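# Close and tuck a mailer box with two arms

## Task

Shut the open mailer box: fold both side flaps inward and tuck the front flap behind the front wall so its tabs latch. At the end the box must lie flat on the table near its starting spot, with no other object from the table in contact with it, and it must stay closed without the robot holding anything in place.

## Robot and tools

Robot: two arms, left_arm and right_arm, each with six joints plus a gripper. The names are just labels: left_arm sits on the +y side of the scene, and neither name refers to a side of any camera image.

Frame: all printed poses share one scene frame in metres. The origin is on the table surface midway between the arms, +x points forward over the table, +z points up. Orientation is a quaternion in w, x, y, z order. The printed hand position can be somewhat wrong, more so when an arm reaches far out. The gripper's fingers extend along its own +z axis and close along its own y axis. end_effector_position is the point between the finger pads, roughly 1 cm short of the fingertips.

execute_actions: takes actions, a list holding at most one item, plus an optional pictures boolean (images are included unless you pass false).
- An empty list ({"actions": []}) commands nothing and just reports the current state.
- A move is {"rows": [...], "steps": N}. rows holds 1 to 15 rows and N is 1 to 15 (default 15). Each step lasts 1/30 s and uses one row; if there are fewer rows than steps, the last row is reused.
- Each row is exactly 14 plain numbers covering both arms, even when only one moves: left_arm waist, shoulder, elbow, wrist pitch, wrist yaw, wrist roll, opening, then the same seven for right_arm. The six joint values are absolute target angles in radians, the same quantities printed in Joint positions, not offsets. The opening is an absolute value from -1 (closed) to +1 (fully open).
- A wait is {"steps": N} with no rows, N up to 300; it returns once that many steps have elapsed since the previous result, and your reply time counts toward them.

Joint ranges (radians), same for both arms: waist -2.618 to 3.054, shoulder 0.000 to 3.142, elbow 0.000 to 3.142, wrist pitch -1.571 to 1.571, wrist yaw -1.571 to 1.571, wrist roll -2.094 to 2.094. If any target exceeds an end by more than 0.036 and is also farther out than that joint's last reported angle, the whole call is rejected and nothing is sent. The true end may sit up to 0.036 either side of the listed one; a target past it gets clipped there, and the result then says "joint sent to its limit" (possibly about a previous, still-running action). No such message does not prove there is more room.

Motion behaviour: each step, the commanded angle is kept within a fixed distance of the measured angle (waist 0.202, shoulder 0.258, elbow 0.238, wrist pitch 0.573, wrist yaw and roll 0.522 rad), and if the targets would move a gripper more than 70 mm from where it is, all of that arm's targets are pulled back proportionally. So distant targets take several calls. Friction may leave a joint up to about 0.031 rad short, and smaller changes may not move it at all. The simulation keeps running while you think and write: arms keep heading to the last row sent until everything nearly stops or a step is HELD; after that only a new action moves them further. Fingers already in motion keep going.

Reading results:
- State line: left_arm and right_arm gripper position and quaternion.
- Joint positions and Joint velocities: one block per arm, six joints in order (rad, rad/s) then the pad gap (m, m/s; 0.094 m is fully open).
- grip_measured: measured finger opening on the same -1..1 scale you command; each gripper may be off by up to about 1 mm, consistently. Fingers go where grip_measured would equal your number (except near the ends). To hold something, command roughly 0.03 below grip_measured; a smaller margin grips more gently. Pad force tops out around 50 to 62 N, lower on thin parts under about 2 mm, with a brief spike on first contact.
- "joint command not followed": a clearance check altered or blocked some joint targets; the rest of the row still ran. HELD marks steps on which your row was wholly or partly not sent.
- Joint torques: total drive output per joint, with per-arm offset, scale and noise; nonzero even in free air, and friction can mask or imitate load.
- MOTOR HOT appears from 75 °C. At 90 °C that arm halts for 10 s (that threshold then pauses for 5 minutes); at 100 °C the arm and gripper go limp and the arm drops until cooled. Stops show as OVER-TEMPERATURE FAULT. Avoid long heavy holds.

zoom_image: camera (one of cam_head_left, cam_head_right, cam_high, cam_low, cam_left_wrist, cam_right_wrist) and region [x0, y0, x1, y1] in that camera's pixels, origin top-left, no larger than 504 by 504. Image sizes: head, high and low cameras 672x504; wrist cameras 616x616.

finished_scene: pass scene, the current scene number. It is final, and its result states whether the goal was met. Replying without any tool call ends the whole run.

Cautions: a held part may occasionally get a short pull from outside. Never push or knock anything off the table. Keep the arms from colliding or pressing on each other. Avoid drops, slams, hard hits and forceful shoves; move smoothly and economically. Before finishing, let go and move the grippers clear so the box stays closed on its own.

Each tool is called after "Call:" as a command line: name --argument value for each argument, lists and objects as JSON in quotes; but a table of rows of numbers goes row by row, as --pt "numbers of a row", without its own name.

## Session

Call:
execute_actions --actions '[]'

Scene clock: 0.00 s of 5140.00 s.
left_arm: end_effector_position=(+0.1679, +0.5339, +0.2998) grip_measured=+1.000 end_effector_quat_wxyz=(+0.097, +0.403, +0.829, +0.375) | right_arm: end_effector_position=(+0.3263, -0.2608, +0.3542) grip_measured=+1.000 end_effector_quat_wxyz=(+0.625, -0.229, +0.682, +0.302)
Joint positions: left_arm=[ 0.968  0.894  1.304 -1.187  0.059  1.829  0.094] | right_arm=[-0.442  1.082  0.945 -0.029 -1.355 -0.036  0.094]
Joint velocities: left_arm=[-0.002  0.002  0.007  0.022  0.007 -0.037  0.   ] | right_arm=[-0.007 -0.007 -0.007 -0.081  0.007 -0.022  0.   ]
Joint torques (N m, as the arm reports them, + toward a larger angle): no reading
Motor temperatures (°C, as the motors report them): left_arm=[16 23 17 20 15 13] | right_arm=[15 21 18 17 15 15]

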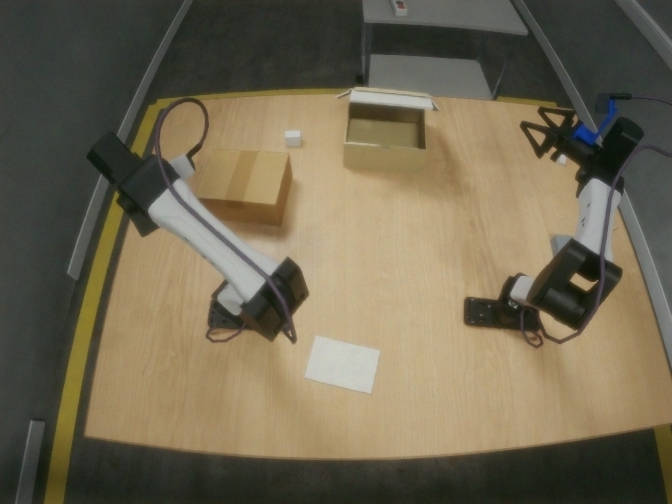

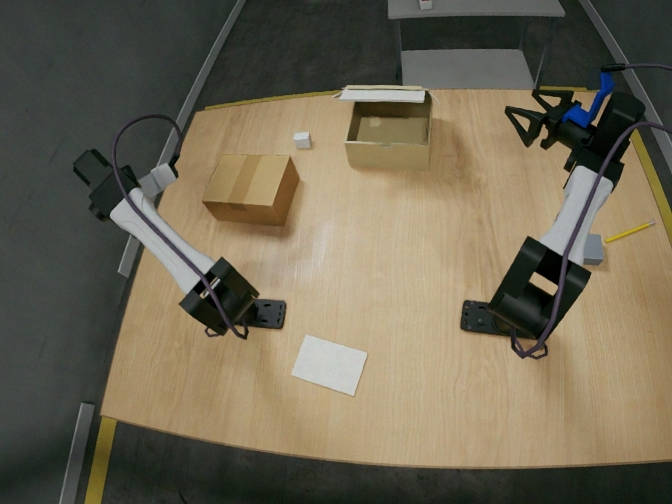

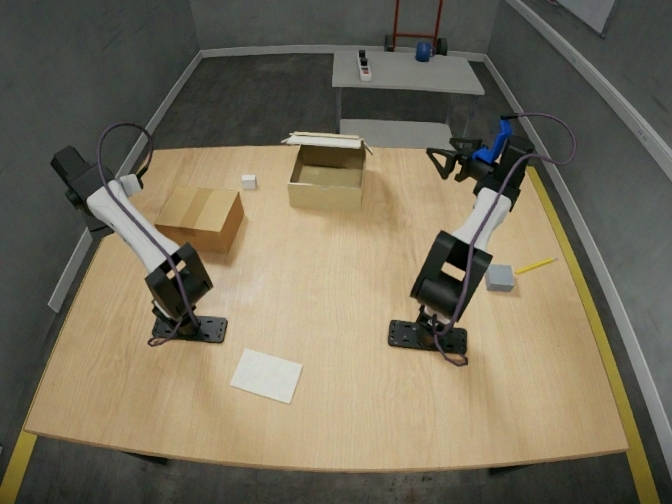

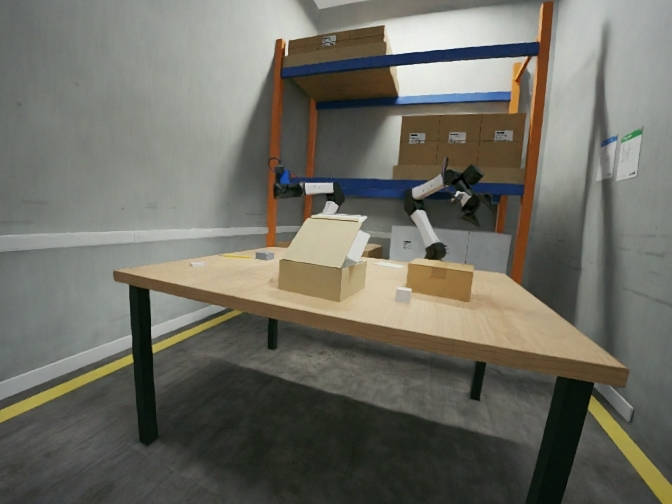

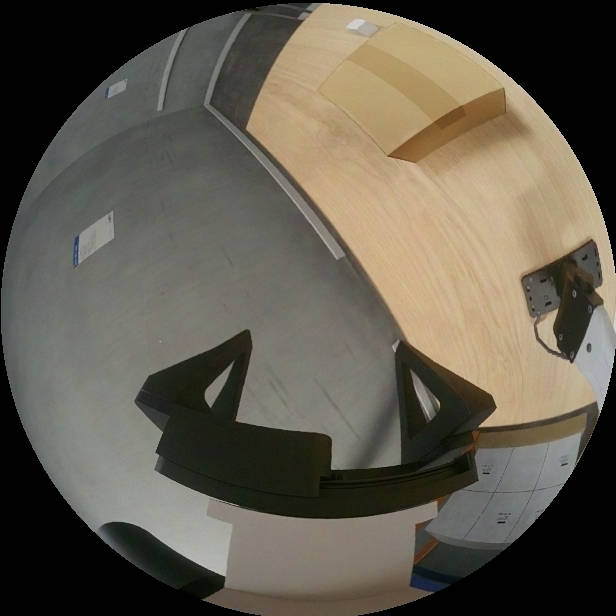

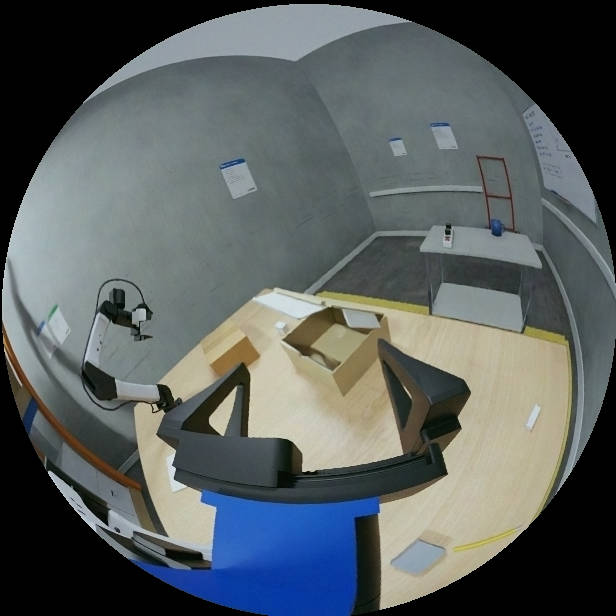

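Call:
zoom_image --camera "cam_head_left" --region '[300,70,480,190]'

Call:
zoom_image --camera "cam_low" --region '[240,190,420,320]'

Call:
zoom_image --camera "cam_right_wrist" --region '[230,260,430,410]'

Region (300, 70, 480, 190) of cam_head_left's 672x504 image, scaled by 2.800, with more detail than that image has.

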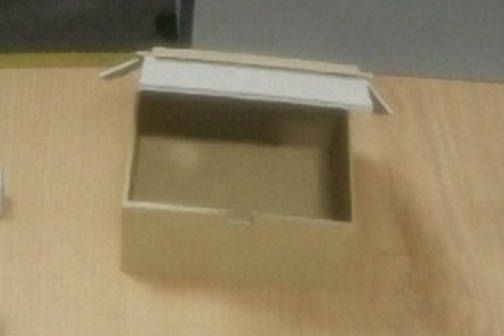

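Region (240, 190, 420, 320) of cam_low's 672x504 image, scaled by 2.800, with more detail than that image has.

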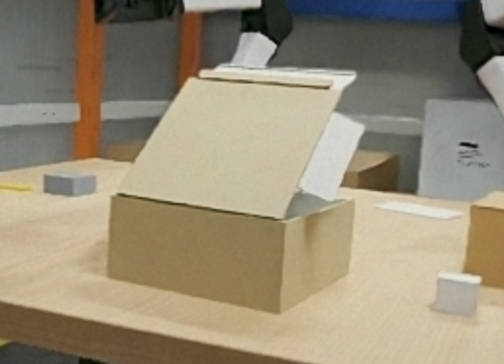

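Region (230, 260, 430, 410) of cam_right_wrist's 616x616 image, scaled by 2.520, with more detail than that image has; it fills the top 378 rows of this view, and the rest is white.

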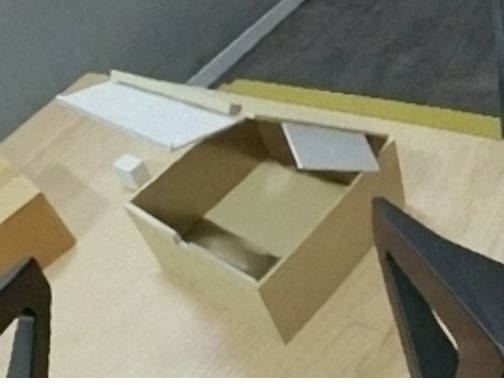

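Call:
execute_actions --actions '[{"rows":[[0.92,0.94,1.32,-1.1,0.15,1.75,1,-0.42,1.13,0.97,0.0,-1.36,-0.08,1],[0.86,0.99,1.34,-1.0,0.24,1.67,1,-0.40,1.18,1.0,0.03,-1.37,-0.12,1],[0.80,1.04,1.36,-0.9,0.33,1.59,1,-0.38,1.23,1.03,0.05,-1.38,-0.16,1],[0.74,1.09,1.38,-0.8,0.42,1.51,1,-0.36,1.28,1.06,0.08,-1.39,-0.20,1],[0.68,1.14,1.40,-0.7,0.51,1.43,1,-0.34,1.33,1.09,0.10,-1.40,-0.24,1],[0.62,1.19,1.42,-0.6,0.60,1.35,1,-0.32,1.38,1.12,0.13,-1.41,-0.28,1],[0.56,1.24,1.44,-0.5,0.69,1.27,1,-0.30,1.43,1.15,0.15,-1.42,-0.32,1],[0.50,1.29,1.46,-0.42,0.78,1.19,1,-0.28,1.48,1.18,0.18,-1.43,-0.36,1],[0.44,1.34,1.48,-0.34,0.87,1.11,1,-0.26,1.53,1.21,0.2,-1.44,-0.40,1],[0.38,1.39,1.50,-0.26,0.96,1.03,1,-0.24,1.58,1.24,0.23,-1.45,-0.44,1],[0.32,1.44,1.52,-0.18,1.05,0.95,1,-0.22,1.63,1.27,0.26,-1.46,-0.48,1],[0.26,1.49,1.54,-0.1,1.14,0.87,1,-0.20,1.68,1.30,0.29,-1.47,-0.52,1],[0.20,1.54,1.56,-0.03,1.23,0.79,1,-0.18,1.73,1.33,0.32,-1.48,-0.56,1],[0.14,1.59,1.58,0.03,1.32,0.72,1,-0.16,1.78,1.36,0.35,-1.48,-0.60,1],[0.08,1.64,1.60,0.08,1.40,0.66,1,-0.14,1.83,1.39,0.38,-1.48,-0.64,1]]}]' --pictures false

Call:
execute_actions --actions '[{"rows":[[0.04,1.69,1.615,0.12,1.45,0.66,1,-0.13,1.88,1.42,0.41,-1.48,-0.64,1],[0.0,1.75,1.63,0.16,1.47,0.66,1,-0.12,1.93,1.45,0.44,-1.48,-0.64,1],[-0.02,1.81,1.645,0.2,1.47,0.66,1,-0.11,1.98,1.48,0.47,-1.48,-0.64,1],[-0.02,1.87,1.66,0.25,1.47,0.66,1,-0.10,2.03,1.51,0.50,-1.48,-0.64,1],[-0.02,1.93,1.675,0.29,1.47,0.66,1,-0.10,2.08,1.54,0.53,-1.48,-0.64,1],[-0.02,1.99,1.69,0.34,1.47,0.66,1,-0.10,2.13,1.57,0.56,-1.48,-0.64,1],[-0.02,2.05,1.705,0.38,1.47,0.66,1,-0.10,2.18,1.60,0.59,-1.48,-0.64,1],[-0.02,2.11,1.72,0.43,1.47,0.66,1,-0.10,2.23,1.63,0.62,-1.48,-0.64,1],[-0.02,2.17,1.735,0.47,1.47,0.66,1,-0.10,2.28,1.66,0.64,-1.48,-0.64,1],[-0.02,2.22,1.75,0.51,1.47,0.66,1,-0.10,2.33,1.69,0.66,-1.48,-0.64,1],[-0.02,2.27,1.765,0.545,1.47,0.66,1,-0.10,2.38,1.72,0.68,-1.48,-0.64,1],[-0.02,2.32,1.78,0.58,1.47,0.66,1,-0.10,2.43,1.75,0.70,-1.48,-0.64,1],[-0.02,2.36,1.79,0.61,1.47,0.66,1,-0.10,2.47,1.77,0.72,-1.48,-0.64,1],[-0.02,2.39,1.80,0.63,1.47,0.66,1,-0.10,2.50,1.79,0.73,-1.48,-0.64,1],[-0.02,2.405,1.81,0.637,1.47,0.66,1,-0.10,2.515,1.80,0.735,-1.48,-0.64,1]]}]' --pictures false

Call:
execute_actions --actions '[{"steps":15}]'

Scene clock: 7.60 s of 5140.00 s.
left_arm: end_effector_position=(+0.4396, +0.4231, +0.3763) grip_measured=+1.000 end_effector_quat_wxyz=(+0.557, +0.474, +0.654, +0.194) | right_arm: end_effector_position=(+0.4598, -0.2294, +0.3156) grip_measured=+1.000 end_effector_quat_wxyz=(+0.644, -0.469, +0.539, +0.275)
Joint positions: left_arm=[ 0.447  1.407  1.506 -0.501  0.678  1.224  0.094] | right_arm=[-0.186  1.739  1.327  0.253 -1.448 -0.47   0.094]
Joint velocities: left_arm=[-1.053  1.36   0.613  1.751  1.546 -1.56   0.   ] | right_arm=[ 0.554  1.419  0.867  0.901 -0.139 -1.033  0.   ]
Joint torques (N m, as the arm reports them, + toward a larger angle): left_arm=[-0.74 -4.83  9.69  2.08  0.34 -0.03] | right_arm=[ 1.22 -8.7  10.52  1.65 -0.14  0.  ]
Motor temperatures (°C, as the motors report them): left_arm=[16 23 18 22 15 13] | right_arm=[15 21 20 18 15 15]
Steps of this call (steps 1 to 90: nothing new was sent; then 4.10 s passed at rest; steps 91 to 105: all 15 steps of this action). Readings (joint positions):
91: left_arm=[0.961 0.896 1.304 -1.182 0.067 1.818] | right_arm=[-0.440 1.085 0.946 -0.027 -1.356 -0.041]
92: left_arm=[0.936 0.909 1.309 -1.166 0.089 1.793] | right_arm=[-0.433 1.099 0.955 -0.022 -1.359 -0.054]
94: left_arm=[0.853 0.965 1.335 -1.092 0.164 1.726] | right_arm=[-0.403 1.167 1.002 0.004 -1.370 -0.095]
98: left_arm=[0.697 1.110 1.384 -0.892 0.334 1.573] | right_arm=[-0.324 1.374 1.123 0.086 -1.395 -0.213]
105: the state above

Scene clock: 8.10 s of 5140.00 s.
left_arm: end_effector_position=(+0.5605, +0.1530, +0.2404) grip_measured=+1.000 end_effector_quat_wxyz=(+0.652, +0.614, +0.359, -0.262) | right_arm: end_effector_position=(+0.5868, -0.2222, +0.1586) grip_measured=+1.000 end_effector_quat_wxyz=(+0.666, -0.555, +0.441, +0.231)
Joint positions: left_arm=[-0.039  2.287  1.785  0.439  1.366  0.722  0.094] | right_arm=[-0.097  2.467  1.757  0.65  -1.474 -0.626  0.094]
Joint velocities: left_arm=[-0.066  1.844  0.295  1.282  0.593 -0.33   0.   ] | right_arm=[ 0.007  1.072  0.383  0.359  0.007 -0.007  0.   ]
Joint torques (N m, as the arm reports them, + toward a larger angle): left_arm=[  2.39 -12.93   9.73   1.85   0.26  -0.08] | right_arm=[  0.01 -16.17  10.69   1.84  -0.1    0.03]
Motor temperatures (°C, as the motors report them): left_arm=[16 23 18 22 15 13] | right_arm=[15 21 20 18 15 15]
Steps of this call (steps 1 to 15: all 15 steps of this action). Readings (joint positions):
1: left_arm=[0.410 1.456 1.527 -0.438 0.732 1.168] | right_arm=[-0.167 1.788 1.357 0.281 -1.453 -0.502]
2: left_arm=[0.371 1.505 1.548 -0.373 0.788 1.111] | right_arm=[-0.150 1.837 1.388 0.310 -1.457 -0.528]
4: left_arm=[0.291 1.609 1.589 -0.235 0.904 1.010] | right_arm=[-0.122 1.936 1.449 0.368 -1.463 -0.565]
8: left_arm=[0.124 1.825 1.664 0.021 1.124 0.867] | right_arm=[-0.098 2.133 1.570 0.488 -1.471 -0.605]
15: the state above

Scene clock: 8.60 s of 5140.00 s.
left_arm: end_effector_position=(+0.5629, +0.1585, +0.2024) grip_measured=+1.000 end_effector_quat_wxyz=(+0.650, +0.627, +0.326, -0.280) | right_arm: end_effector_position=(+0.5924, -0.2236, +0.1390) grip_measured=+1.000 end_effector_quat_wxyz=(+0.671, -0.562, +0.430, +0.220)
Joint positions: left_arm=[-0.024  2.406  1.802  0.62   1.455  0.668  0.094] | right_arm=[-0.097  2.533  1.784  0.719 -1.474 -0.631  0.094]
Joint velocities: left_arm=[-0.017 -0.007 -0.007  0.139  0.007 -0.037  0.   ] | right_arm=[ 0.002  0.007 -0.022  0.051 -0.037  0.007  0.   ]
Joint torques (N m, as the arm reports them, + toward a larger angle): left_arm=[  0.72 -13.87   9.38   1.66   0.15  -0.07] | right_arm=[  0.08 -16.39  10.34   1.64  -0.08   0.04]
Motor temperatures (°C, as the motors report them): left_arm=[16 23 18 22 15 13] | right_arm=[15 22 20 18 15 15]
Steps of this call (steps 1 to 15: the robot went on to your last target). Readings (joint positions):
1: left_arm=[-0.039 2.344 1.789 0.473 1.382 0.711] | right_arm=[-0.097 2.498 1.766 0.659 -1.474 -0.626]
2: left_arm=[-0.037 2.389 1.789 0.491 1.395 0.702] | right_arm=[-0.097 2.520 1.767 0.665 -1.474 -0.628]
4: left_arm=[-0.031 2.446 1.789 0.508 1.414 0.689] | right_arm=[-0.097 2.544 1.767 0.670 -1.474 -0.629]
8: left_arm=[-0.024 2.442 1.789 0.554 1.438 0.675] | right_arm=[-0.097 2.543 1.776 0.693 -1.474 -0.630]
15: the state above

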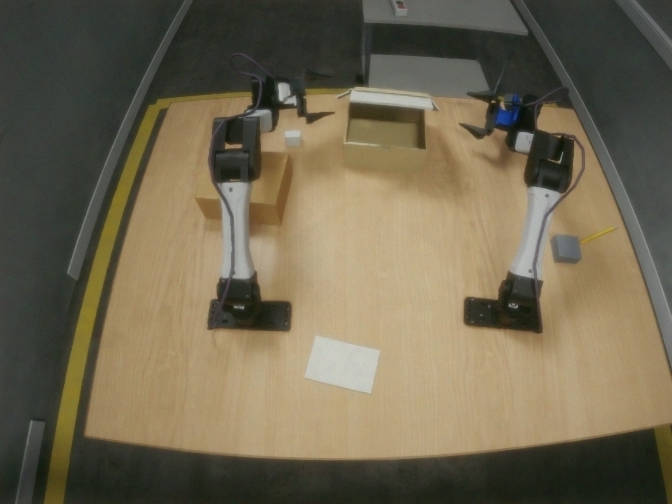

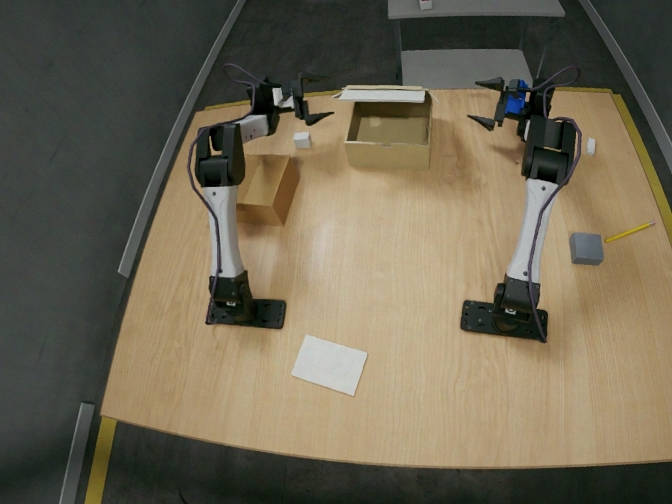

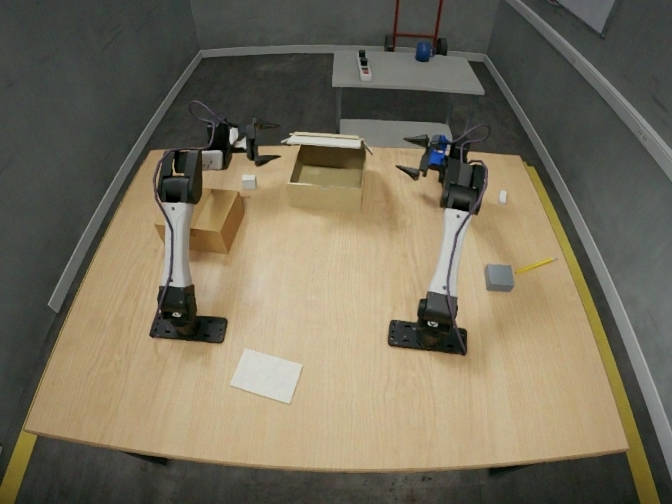

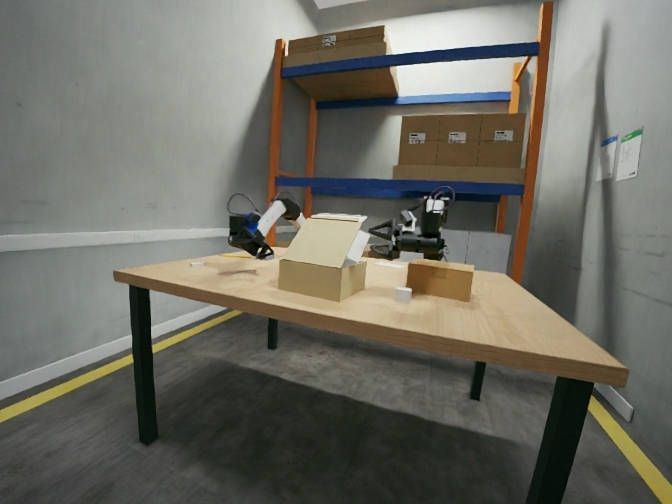

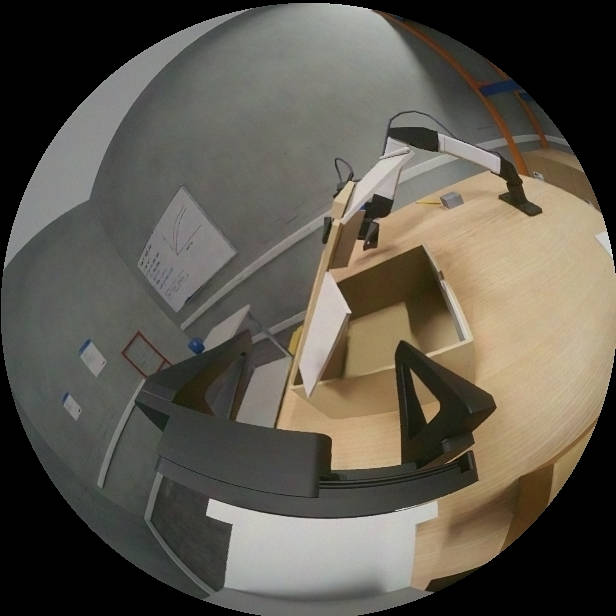

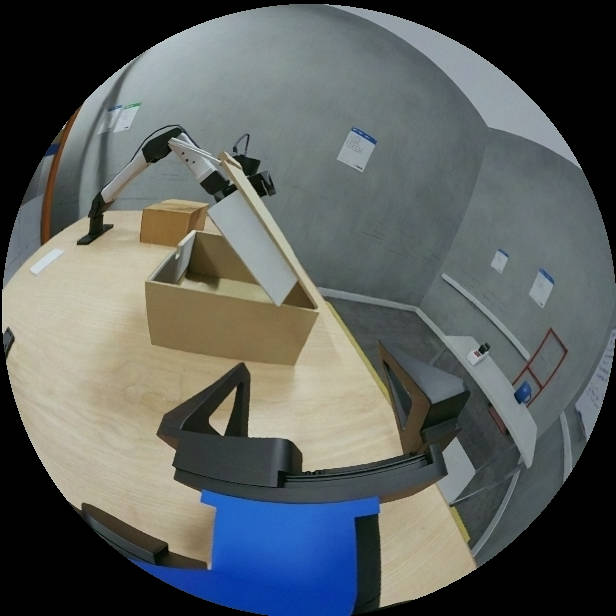

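Call:
execute_actions --actions '[{"rows":[[-0.025,2.395,1.80,0.66,1.47,0.67,0.8,-0.09,2.515,1.81,0.75,-1.48,-0.64,0.8],[-0.03,2.39,1.79,0.69,1.47,0.67,0.6,-0.08,2.51,1.82,0.76,-1.48,-0.64,0.6],[-0.035,2.385,1.78,0.72,1.47,0.68,0.4,-0.07,2.51,1.83,0.77,-1.48,-0.64,0.4],[-0.04,2.38,1.77,0.75,1.47,0.68,0.2,-0.06,2.505,1.84,0.78,-1.48,-0.64,0.3],[-0.045,2.37,1.76,0.78,1.47,0.68,0,-0.05,2.505,1.85,0.79,-1.48,-0.64,0.3],[-0.05,2.36,1.75,0.80,1.47,0.68,0,-0.04,2.50,1.86,0.80,-1.48,-0.64,0.3],[-0.055,2.355,1.74,0.82,1.47,0.68,0,-0.03,2.50,1.87,0.81,-1.48,-0.64,0.3],[-0.06,2.355,1.74,0.82,1.47,0.68,0,-0.02,2.50,1.875,0.82,-1.48,-0.64,0.3]]}]'

Scene clock: 10.93 s of 5140.00 s.
left_arm: end_effector_position=(+0.5454, +0.1403, +0.2263) grip_measured=+0.001 end_effector_quat_wxyz=(+0.674, +0.653, +0.251, -0.236) | right_arm: end_effector_position=(+0.5938, -0.1755, +0.1812) grip_measured=+0.302 end_effector_quat_wxyz=(+0.686, -0.610, +0.348, +0.190)
Joint positions: left_arm=[-0.059  2.364  1.759  0.797  1.46   0.676  0.047] | right_arm=[-0.011  2.513  1.861  0.803 -1.475 -0.632  0.061]
Joint velocities: left_arm=[-0.002 -0.012 -0.002  0.095 -0.037  0.037  0.002] | right_arm=[ 0.002 -0.012  0.002 -0.022 -0.037  0.022  0.001]
Joint torques (N m, as the arm reports them, + toward a larger angle): left_arm=[  0.25 -14.25   6.71   1.64   0.03   0.01] | right_arm=[ -0.25 -16.11  10.32   1.52   0.03   0.03]
Motor temperatures (°C, as the motors report them): left_arm=[16 25 18 22 15 13] | right_arm=[15 23 20 18 15 15]
Steps of this call (steps 1 to 15: the robot went on to your last target; steps 16 to 55: nothing new was sent; steps 56 to 70: all 15 steps of this action). Readings (joint positions):
56: left_arm=[-0.024 2.406 1.802 0.628 1.459 0.666] | right_arm=[-0.097 2.533 1.784 0.722 -1.474 -0.631]
57: left_arm=[-0.024 2.406 1.802 0.635 1.459 0.666] | right_arm=[-0.097 2.533 1.787 0.725 -1.475 -0.631]
59: left_arm=[-0.025 2.404 1.797 0.664 1.459 0.669] | right_arm=[-0.092 2.533 1.800 0.732 -1.475 -0.631]
63: left_arm=[-0.037 2.380 1.763 0.737 1.460 0.674] | right_arm=[-0.060 2.529 1.843 0.765 -1.475 -0.631]
70: the state above

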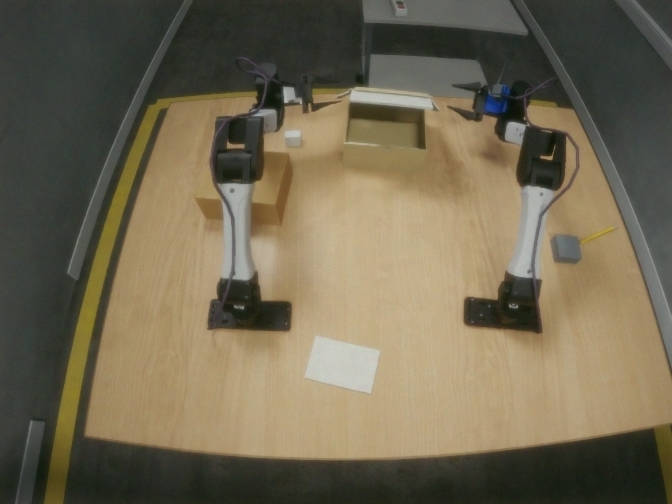

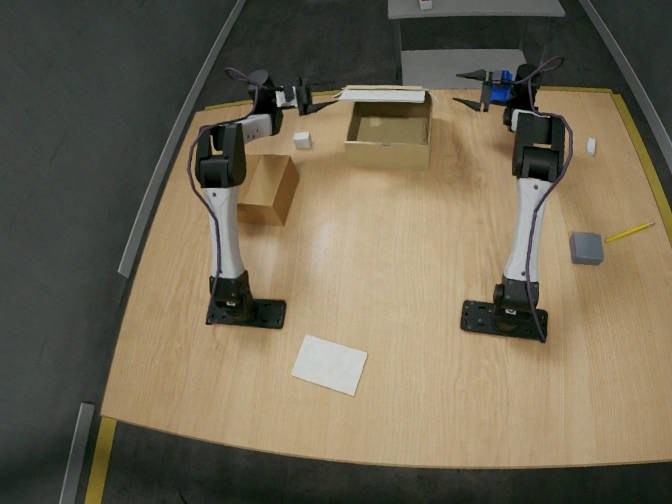

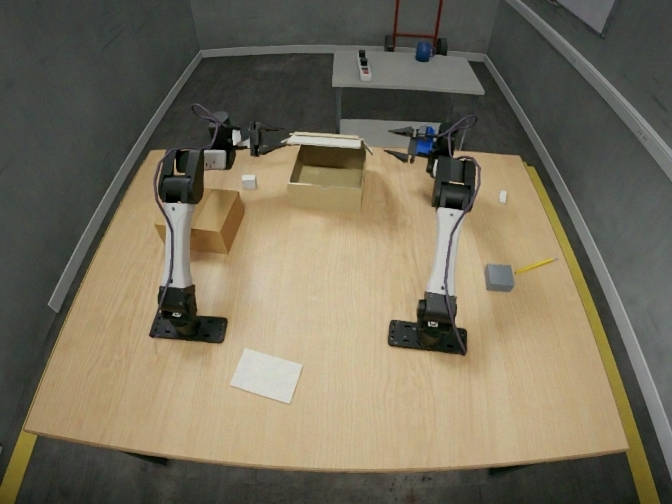

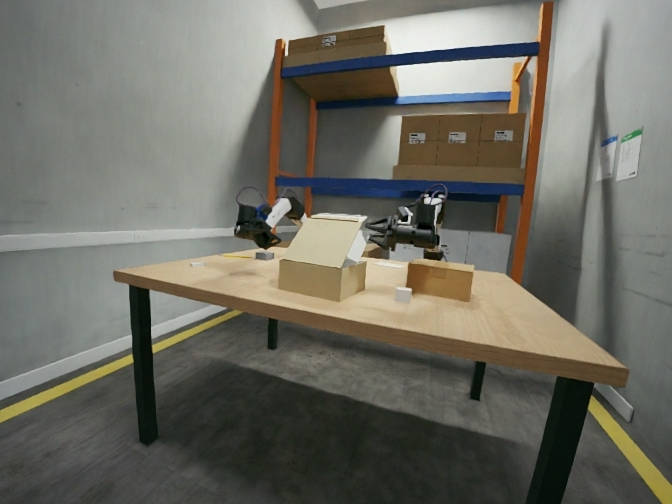

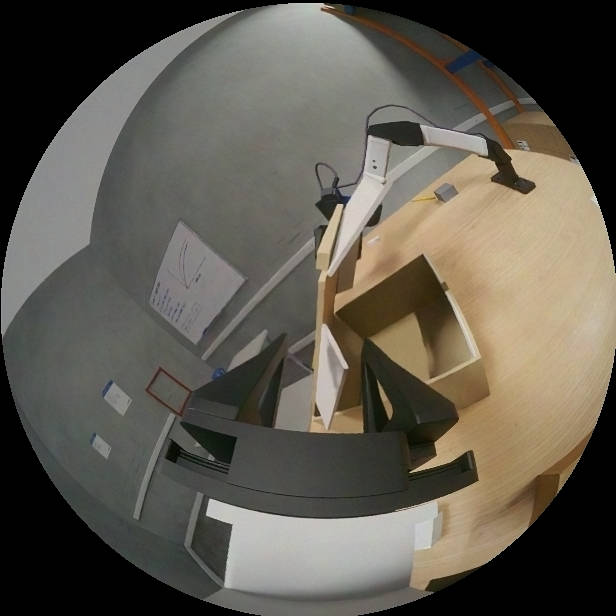

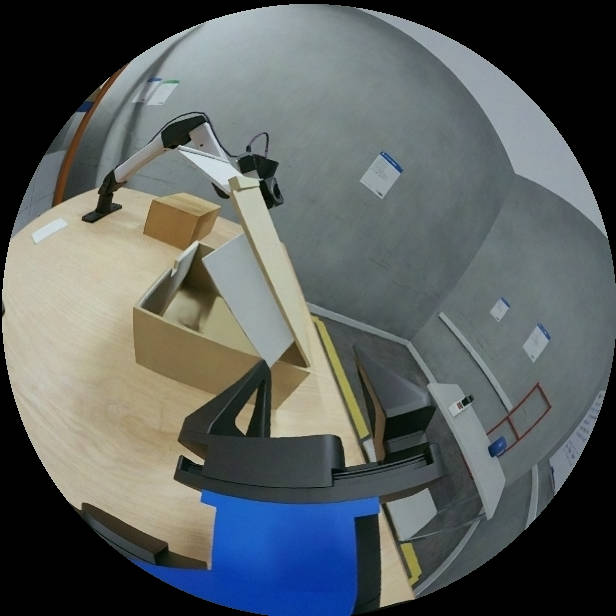

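Call:
execute_actions --actions '[{"rows":[[-0.06,2.345,1.735,0.81,1.47,0.68,0,-0.015,2.49,1.85,0.82,-1.48,-0.64,0.3],[-0.06,2.335,1.73,0.80,1.47,0.68,0,-0.015,2.475,1.83,0.82,-1.48,-0.64,0.3],[-0.06,2.33,1.73,0.80,1.47,0.68,0,-0.015,2.46,1.81,0.82,-1.48,-0.64,0.3],[-0.075,2.33,1.73,0.80,1.455,0.68,0,-0.015,2.445,1.79,0.83,-1.48,-0.64,0.3],[-0.09,2.33,1.73,0.80,1.44,0.68,0,-0.015,2.43,1.77,0.83,-1.48,-0.64,0.3],[-0.105,2.33,1.73,0.80,1.425,0.68,0,-0.015,2.415,1.75,0.83,-1.48,-0.64,0.3],[-0.12,2.33,1.73,0.80,1.41,0.68,0,-0.015,2.40,1.735,0.83,-1.48,-0.64,0.3],[-0.135,2.33,1.73,0.80,1.395,0.68,0,-0.015,2.39,1.73,0.83,-1.48,-0.64,0.3],[-0.15,2.33,1.73,0.80,1.38,0.68,0,-0.015,2.39,1.73,0.83,-1.48,-0.64,0.3],[-0.165,2.33,1.73,0.80,1.365,0.68,0,-0.015,2.39,1.73,0.83,-1.48,-0.64,0.3],[-0.18,2.33,1.73,0.80,1.35,0.68,0,-0.015,2.39,1.73,0.83,-1.48,-0.64,0.3],[-0.19,2.33,1.73,0.80,1.34,0.68,0,-0.015,2.39,1.73,0.83,-1.48,-0.64,0.3]]}]'

Scene clock: 12.90 s of 5140.00 s.
left_arm: end_effector_position=(+0.5222, +0.0712, +0.2379) grip_measured=+0.001 end_effector_quat_wxyz=(+0.676, +0.655, +0.225, -0.251) | right_arm: end_effector_position=(+0.5749, -0.1735, +0.2037) grip_measured=+0.302 end_effector_quat_wxyz=(+0.688, -0.611, +0.344, +0.186)
Joint positions: left_arm=[-0.196  2.341  1.746  0.807  1.375  0.676  0.047] | right_arm=[-0.013  2.403  1.746  0.82  -1.477 -0.632  0.061]
Joint velocities: left_arm=[-0.247 -0.027  0.007  0.007 -0.125  0.081 -0.   ] | right_arm=[-0.012 -0.002 -0.007 -0.037 -0.051  0.007 -0.001]
Joint torques (N m, as the arm reports them, + toward a larger angle): left_arm=[  2.41 -14.31   7.05   1.54  -0.22   0.  ] | right_arm=[  0.19 -15.46   7.17   1.5    0.06   0.06]
Motor temperatures (°C, as the motors report them): left_arm=[16 27 18 22 15 13] | right_arm=[15 24 20 18 15 15]
Steps of this call (steps 1 to 15: the robot went on to your last target; steps 16 to 44: nothing new was sent; steps 45 to 59: all 15 steps of this action). Readings (joint positions):
45: left_arm=[-0.059 2.364 1.759 0.807 1.460 0.676] | right_arm=[-0.013 2.513 1.861 0.806 -1.475 -0.632]
46: left_arm=[-0.059 2.362 1.756 0.807 1.460 0.676] | right_arm=[-0.013 2.511 1.857 0.806 -1.475 -0.632]
48: left_arm=[-0.060 2.354 1.748 0.807 1.461 0.676] | right_arm=[-0.013 2.494 1.830 0.806 -1.475 -0.632]
52: left_arm=[-0.085 2.344 1.746 0.807 1.440 0.676] | right_arm=[-0.013 2.440 1.758 0.807 -1.477 -0.632]
59: the state above

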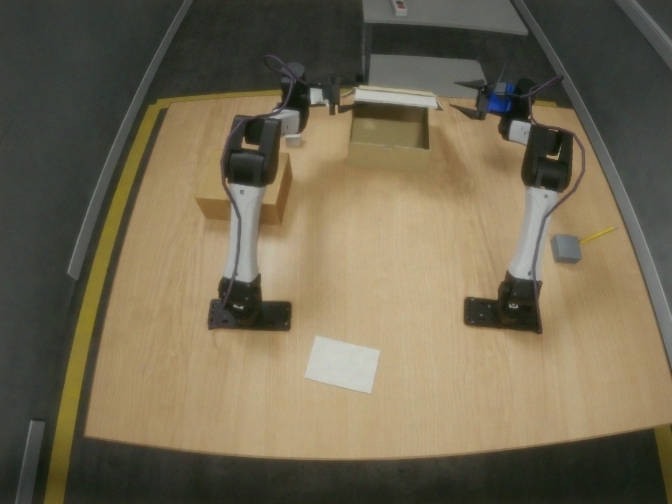

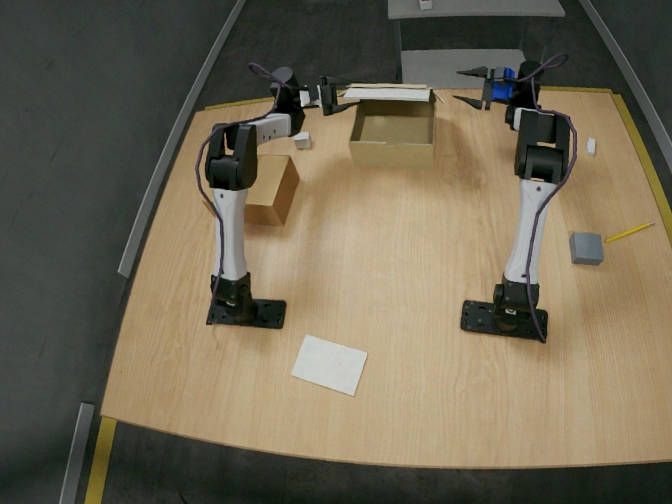

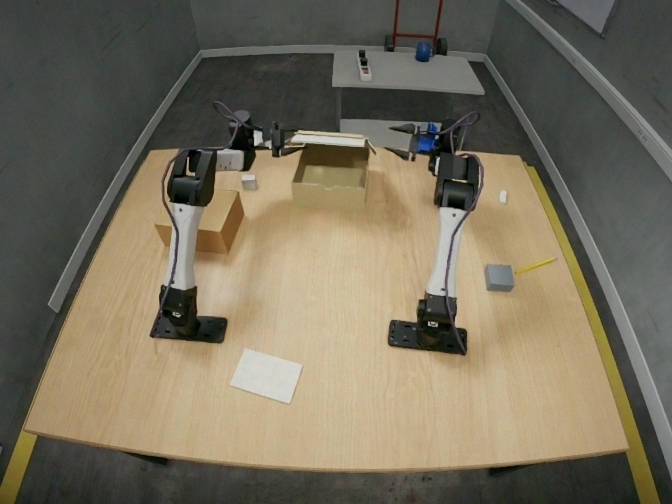

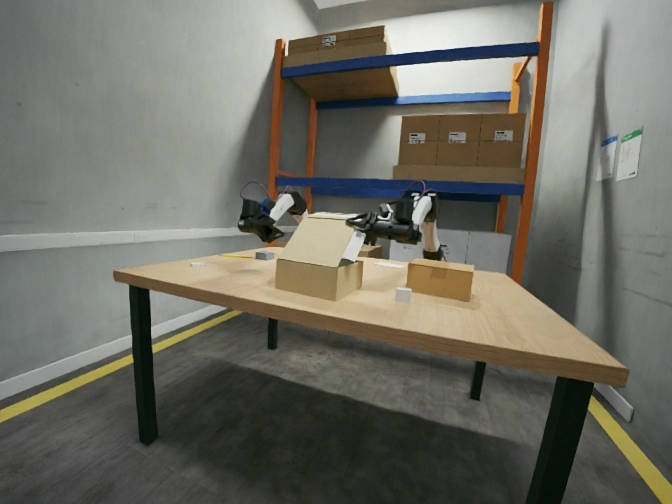

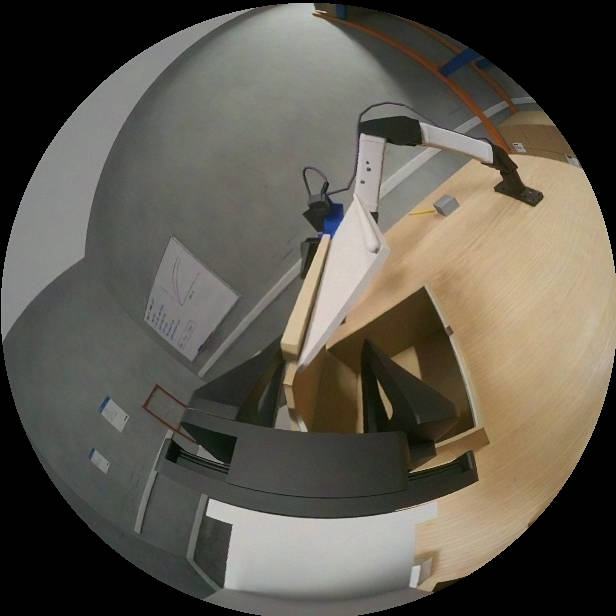

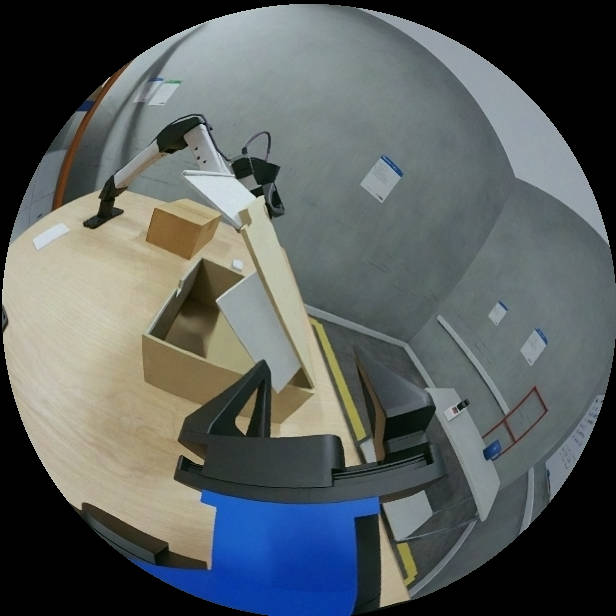

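Call:
execute_actions --actions '[{"rows":[[-0.18,2.33,1.73,0.80,1.34,0.68,-0.1,-0.015,2.39,1.73,0.83,-1.48,-0.64,0.3],[-0.175,2.33,1.73,0.80,1.34,0.68,-0.2,-0.015,2.39,1.73,0.83,-1.48,-0.64,0.3],[-0.175,2.33,1.73,0.80,1.34,0.68,-0.3,-0.015,2.39,1.73,0.83,-1.48,-0.64,0.3],[-0.175,2.33,1.73,0.80,1.34,0.68,-0.4,-0.015,2.39,1.73,0.83,-1.48,-0.64,0.3],[-0.175,2.33,1.73,0.80,1.34,0.68,-0.5,-0.015,2.39,1.73,0.83,-1.48,-0.64,0.3],[-0.175,2.33,1.73,0.80,1.34,0.68,-0.6,-0.015,2.39,1.73,0.83,-1.48,-0.64,0.3],[-0.175,2.33,1.73,0.80,1.34,0.68,-0.7,-0.015,2.39,1.73,0.83,-1.48,-0.64,0.3],[-0.175,2.33,1.73,0.80,1.34,0.68,-0.8,-0.015,2.39,1.73,0.83,-1.48,-0.64,0.3],[-0.175,2.33,1.73,0.80,1.34,0.68,-0.88,0.0,2.39,1.73,0.83,-1.48,-0.64,0.3],[-0.175,2.33,1.73,0.80,1.34,0.68,-0.94,0.015,2.39,1.73,0.83,-1.48,-0.64,0.3],[-0.175,2.33,1.73,0.80,1.34,0.68,-0.94,0.03,2.39,1.73,0.83,-1.48,-0.64,0.3]]}]'

Scene clock: 14.53 s of 5140.00 s.
left_arm: end_effector_position=(+0.5320, +0.0795, +0.2390) grip_measured=-0.928 end_effector_quat_wxyz=(+0.685, +0.648, +0.239, -0.235) | right_arm: end_effector_position=(+0.5720, -0.1568, +0.2038) grip_measured=+0.302 end_effector_quat_wxyz=(+0.685, -0.617, +0.335, +0.196)
Joint positions: left_arm=[-0.18   2.341  1.746  0.807  1.344  0.681  0.003] | right_arm=[ 0.017  2.403  1.746  0.82  -1.477 -0.632  0.061]
Joint velocities: left_arm=[-0.002 -0.007 -0.017 -0.051 -0.051 -0.037 -0.001] | right_arm=[ 0.188  0.002 -0.002 -0.022  0.007 -0.051  0.001]
Joint torques (N m, as the arm reports them, + toward a larger angle): left_arm=[  0.79 -14.36   7.1    1.56  -0.11  -0.03] | right_arm=[  0.34 -15.43   7.21   1.54   0.06   0.06]
Motor temperatures (°C, as the motors report them): left_arm=[16 28 19 22 15 13] | right_arm=[15 25 20 18 15 15]
Steps of this call (steps 1 to 30: the robot went on to your last target; steps 31 to 34: nothing new was sent; steps 35 to 49: all 15 steps of this action). Readings (joint positions):
35: left_arm=[-0.195 2.341 1.746 0.807 1.351 0.677] | right_arm=[-0.013 2.403 1.746 0.820 -1.477 -0.632]
36: left_arm=[-0.194 2.341 1.746 0.807 1.351 0.677] | right_arm=[-0.013 2.403 1.746 0.820 -1.477 -0.632]
38: left_arm=[-0.189 2.341 1.746 0.807 1.351 0.677] | right_arm=[-0.013 2.403 1.746 0.820 -1.477 -0.632]
42: left_arm=[-0.181 2.341 1.746 0.807 1.349 0.677] | right_arm=[-0.013 2.403 1.746 0.820 -1.477 -0.632]
49: the state above

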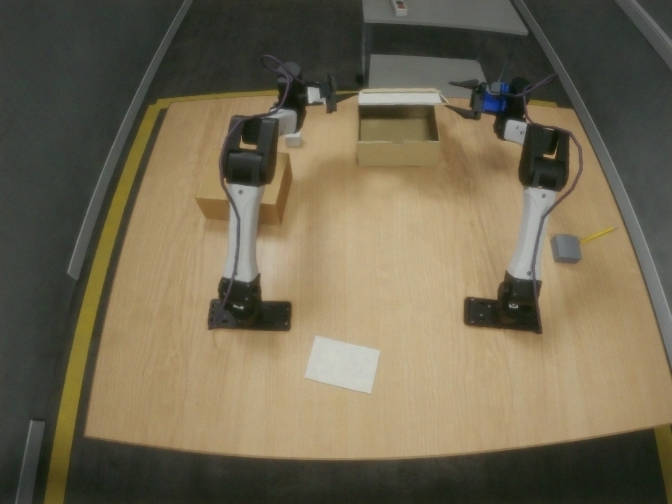

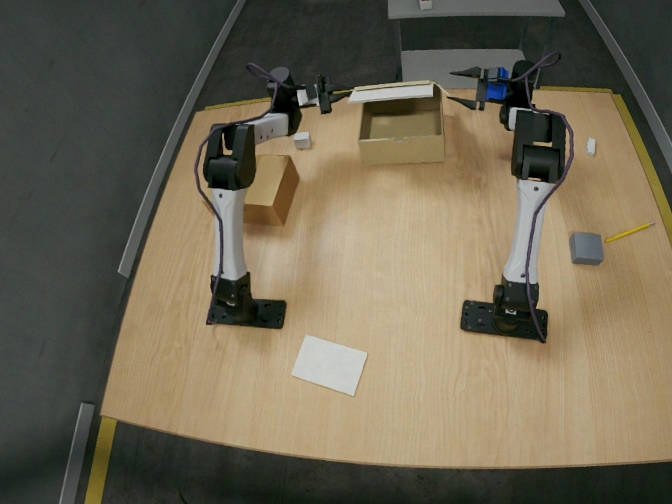

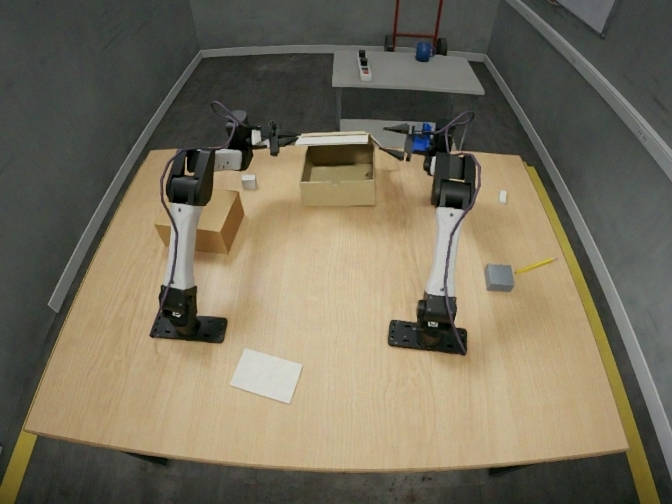

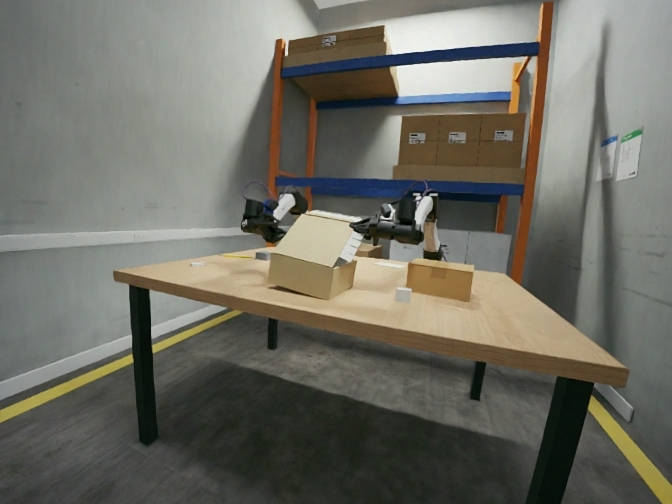

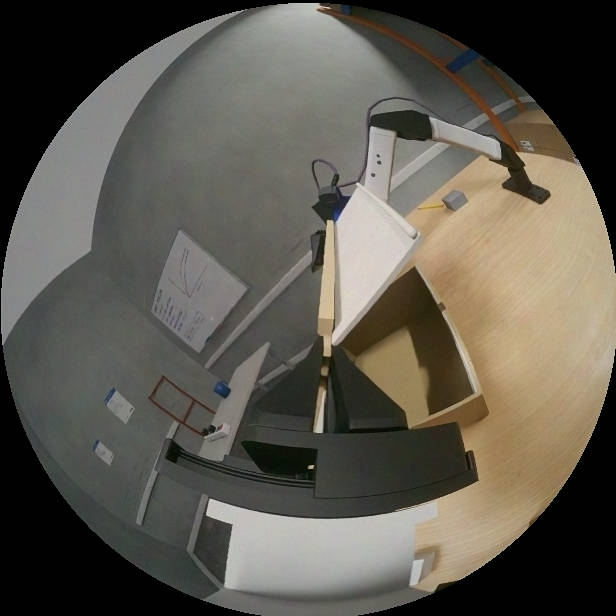

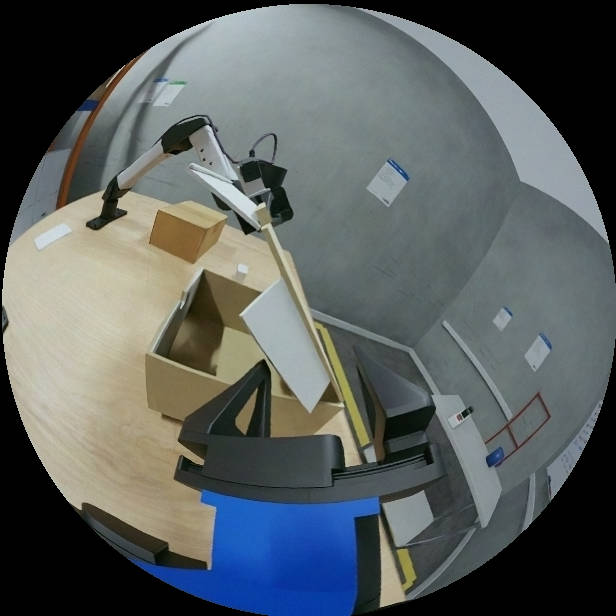

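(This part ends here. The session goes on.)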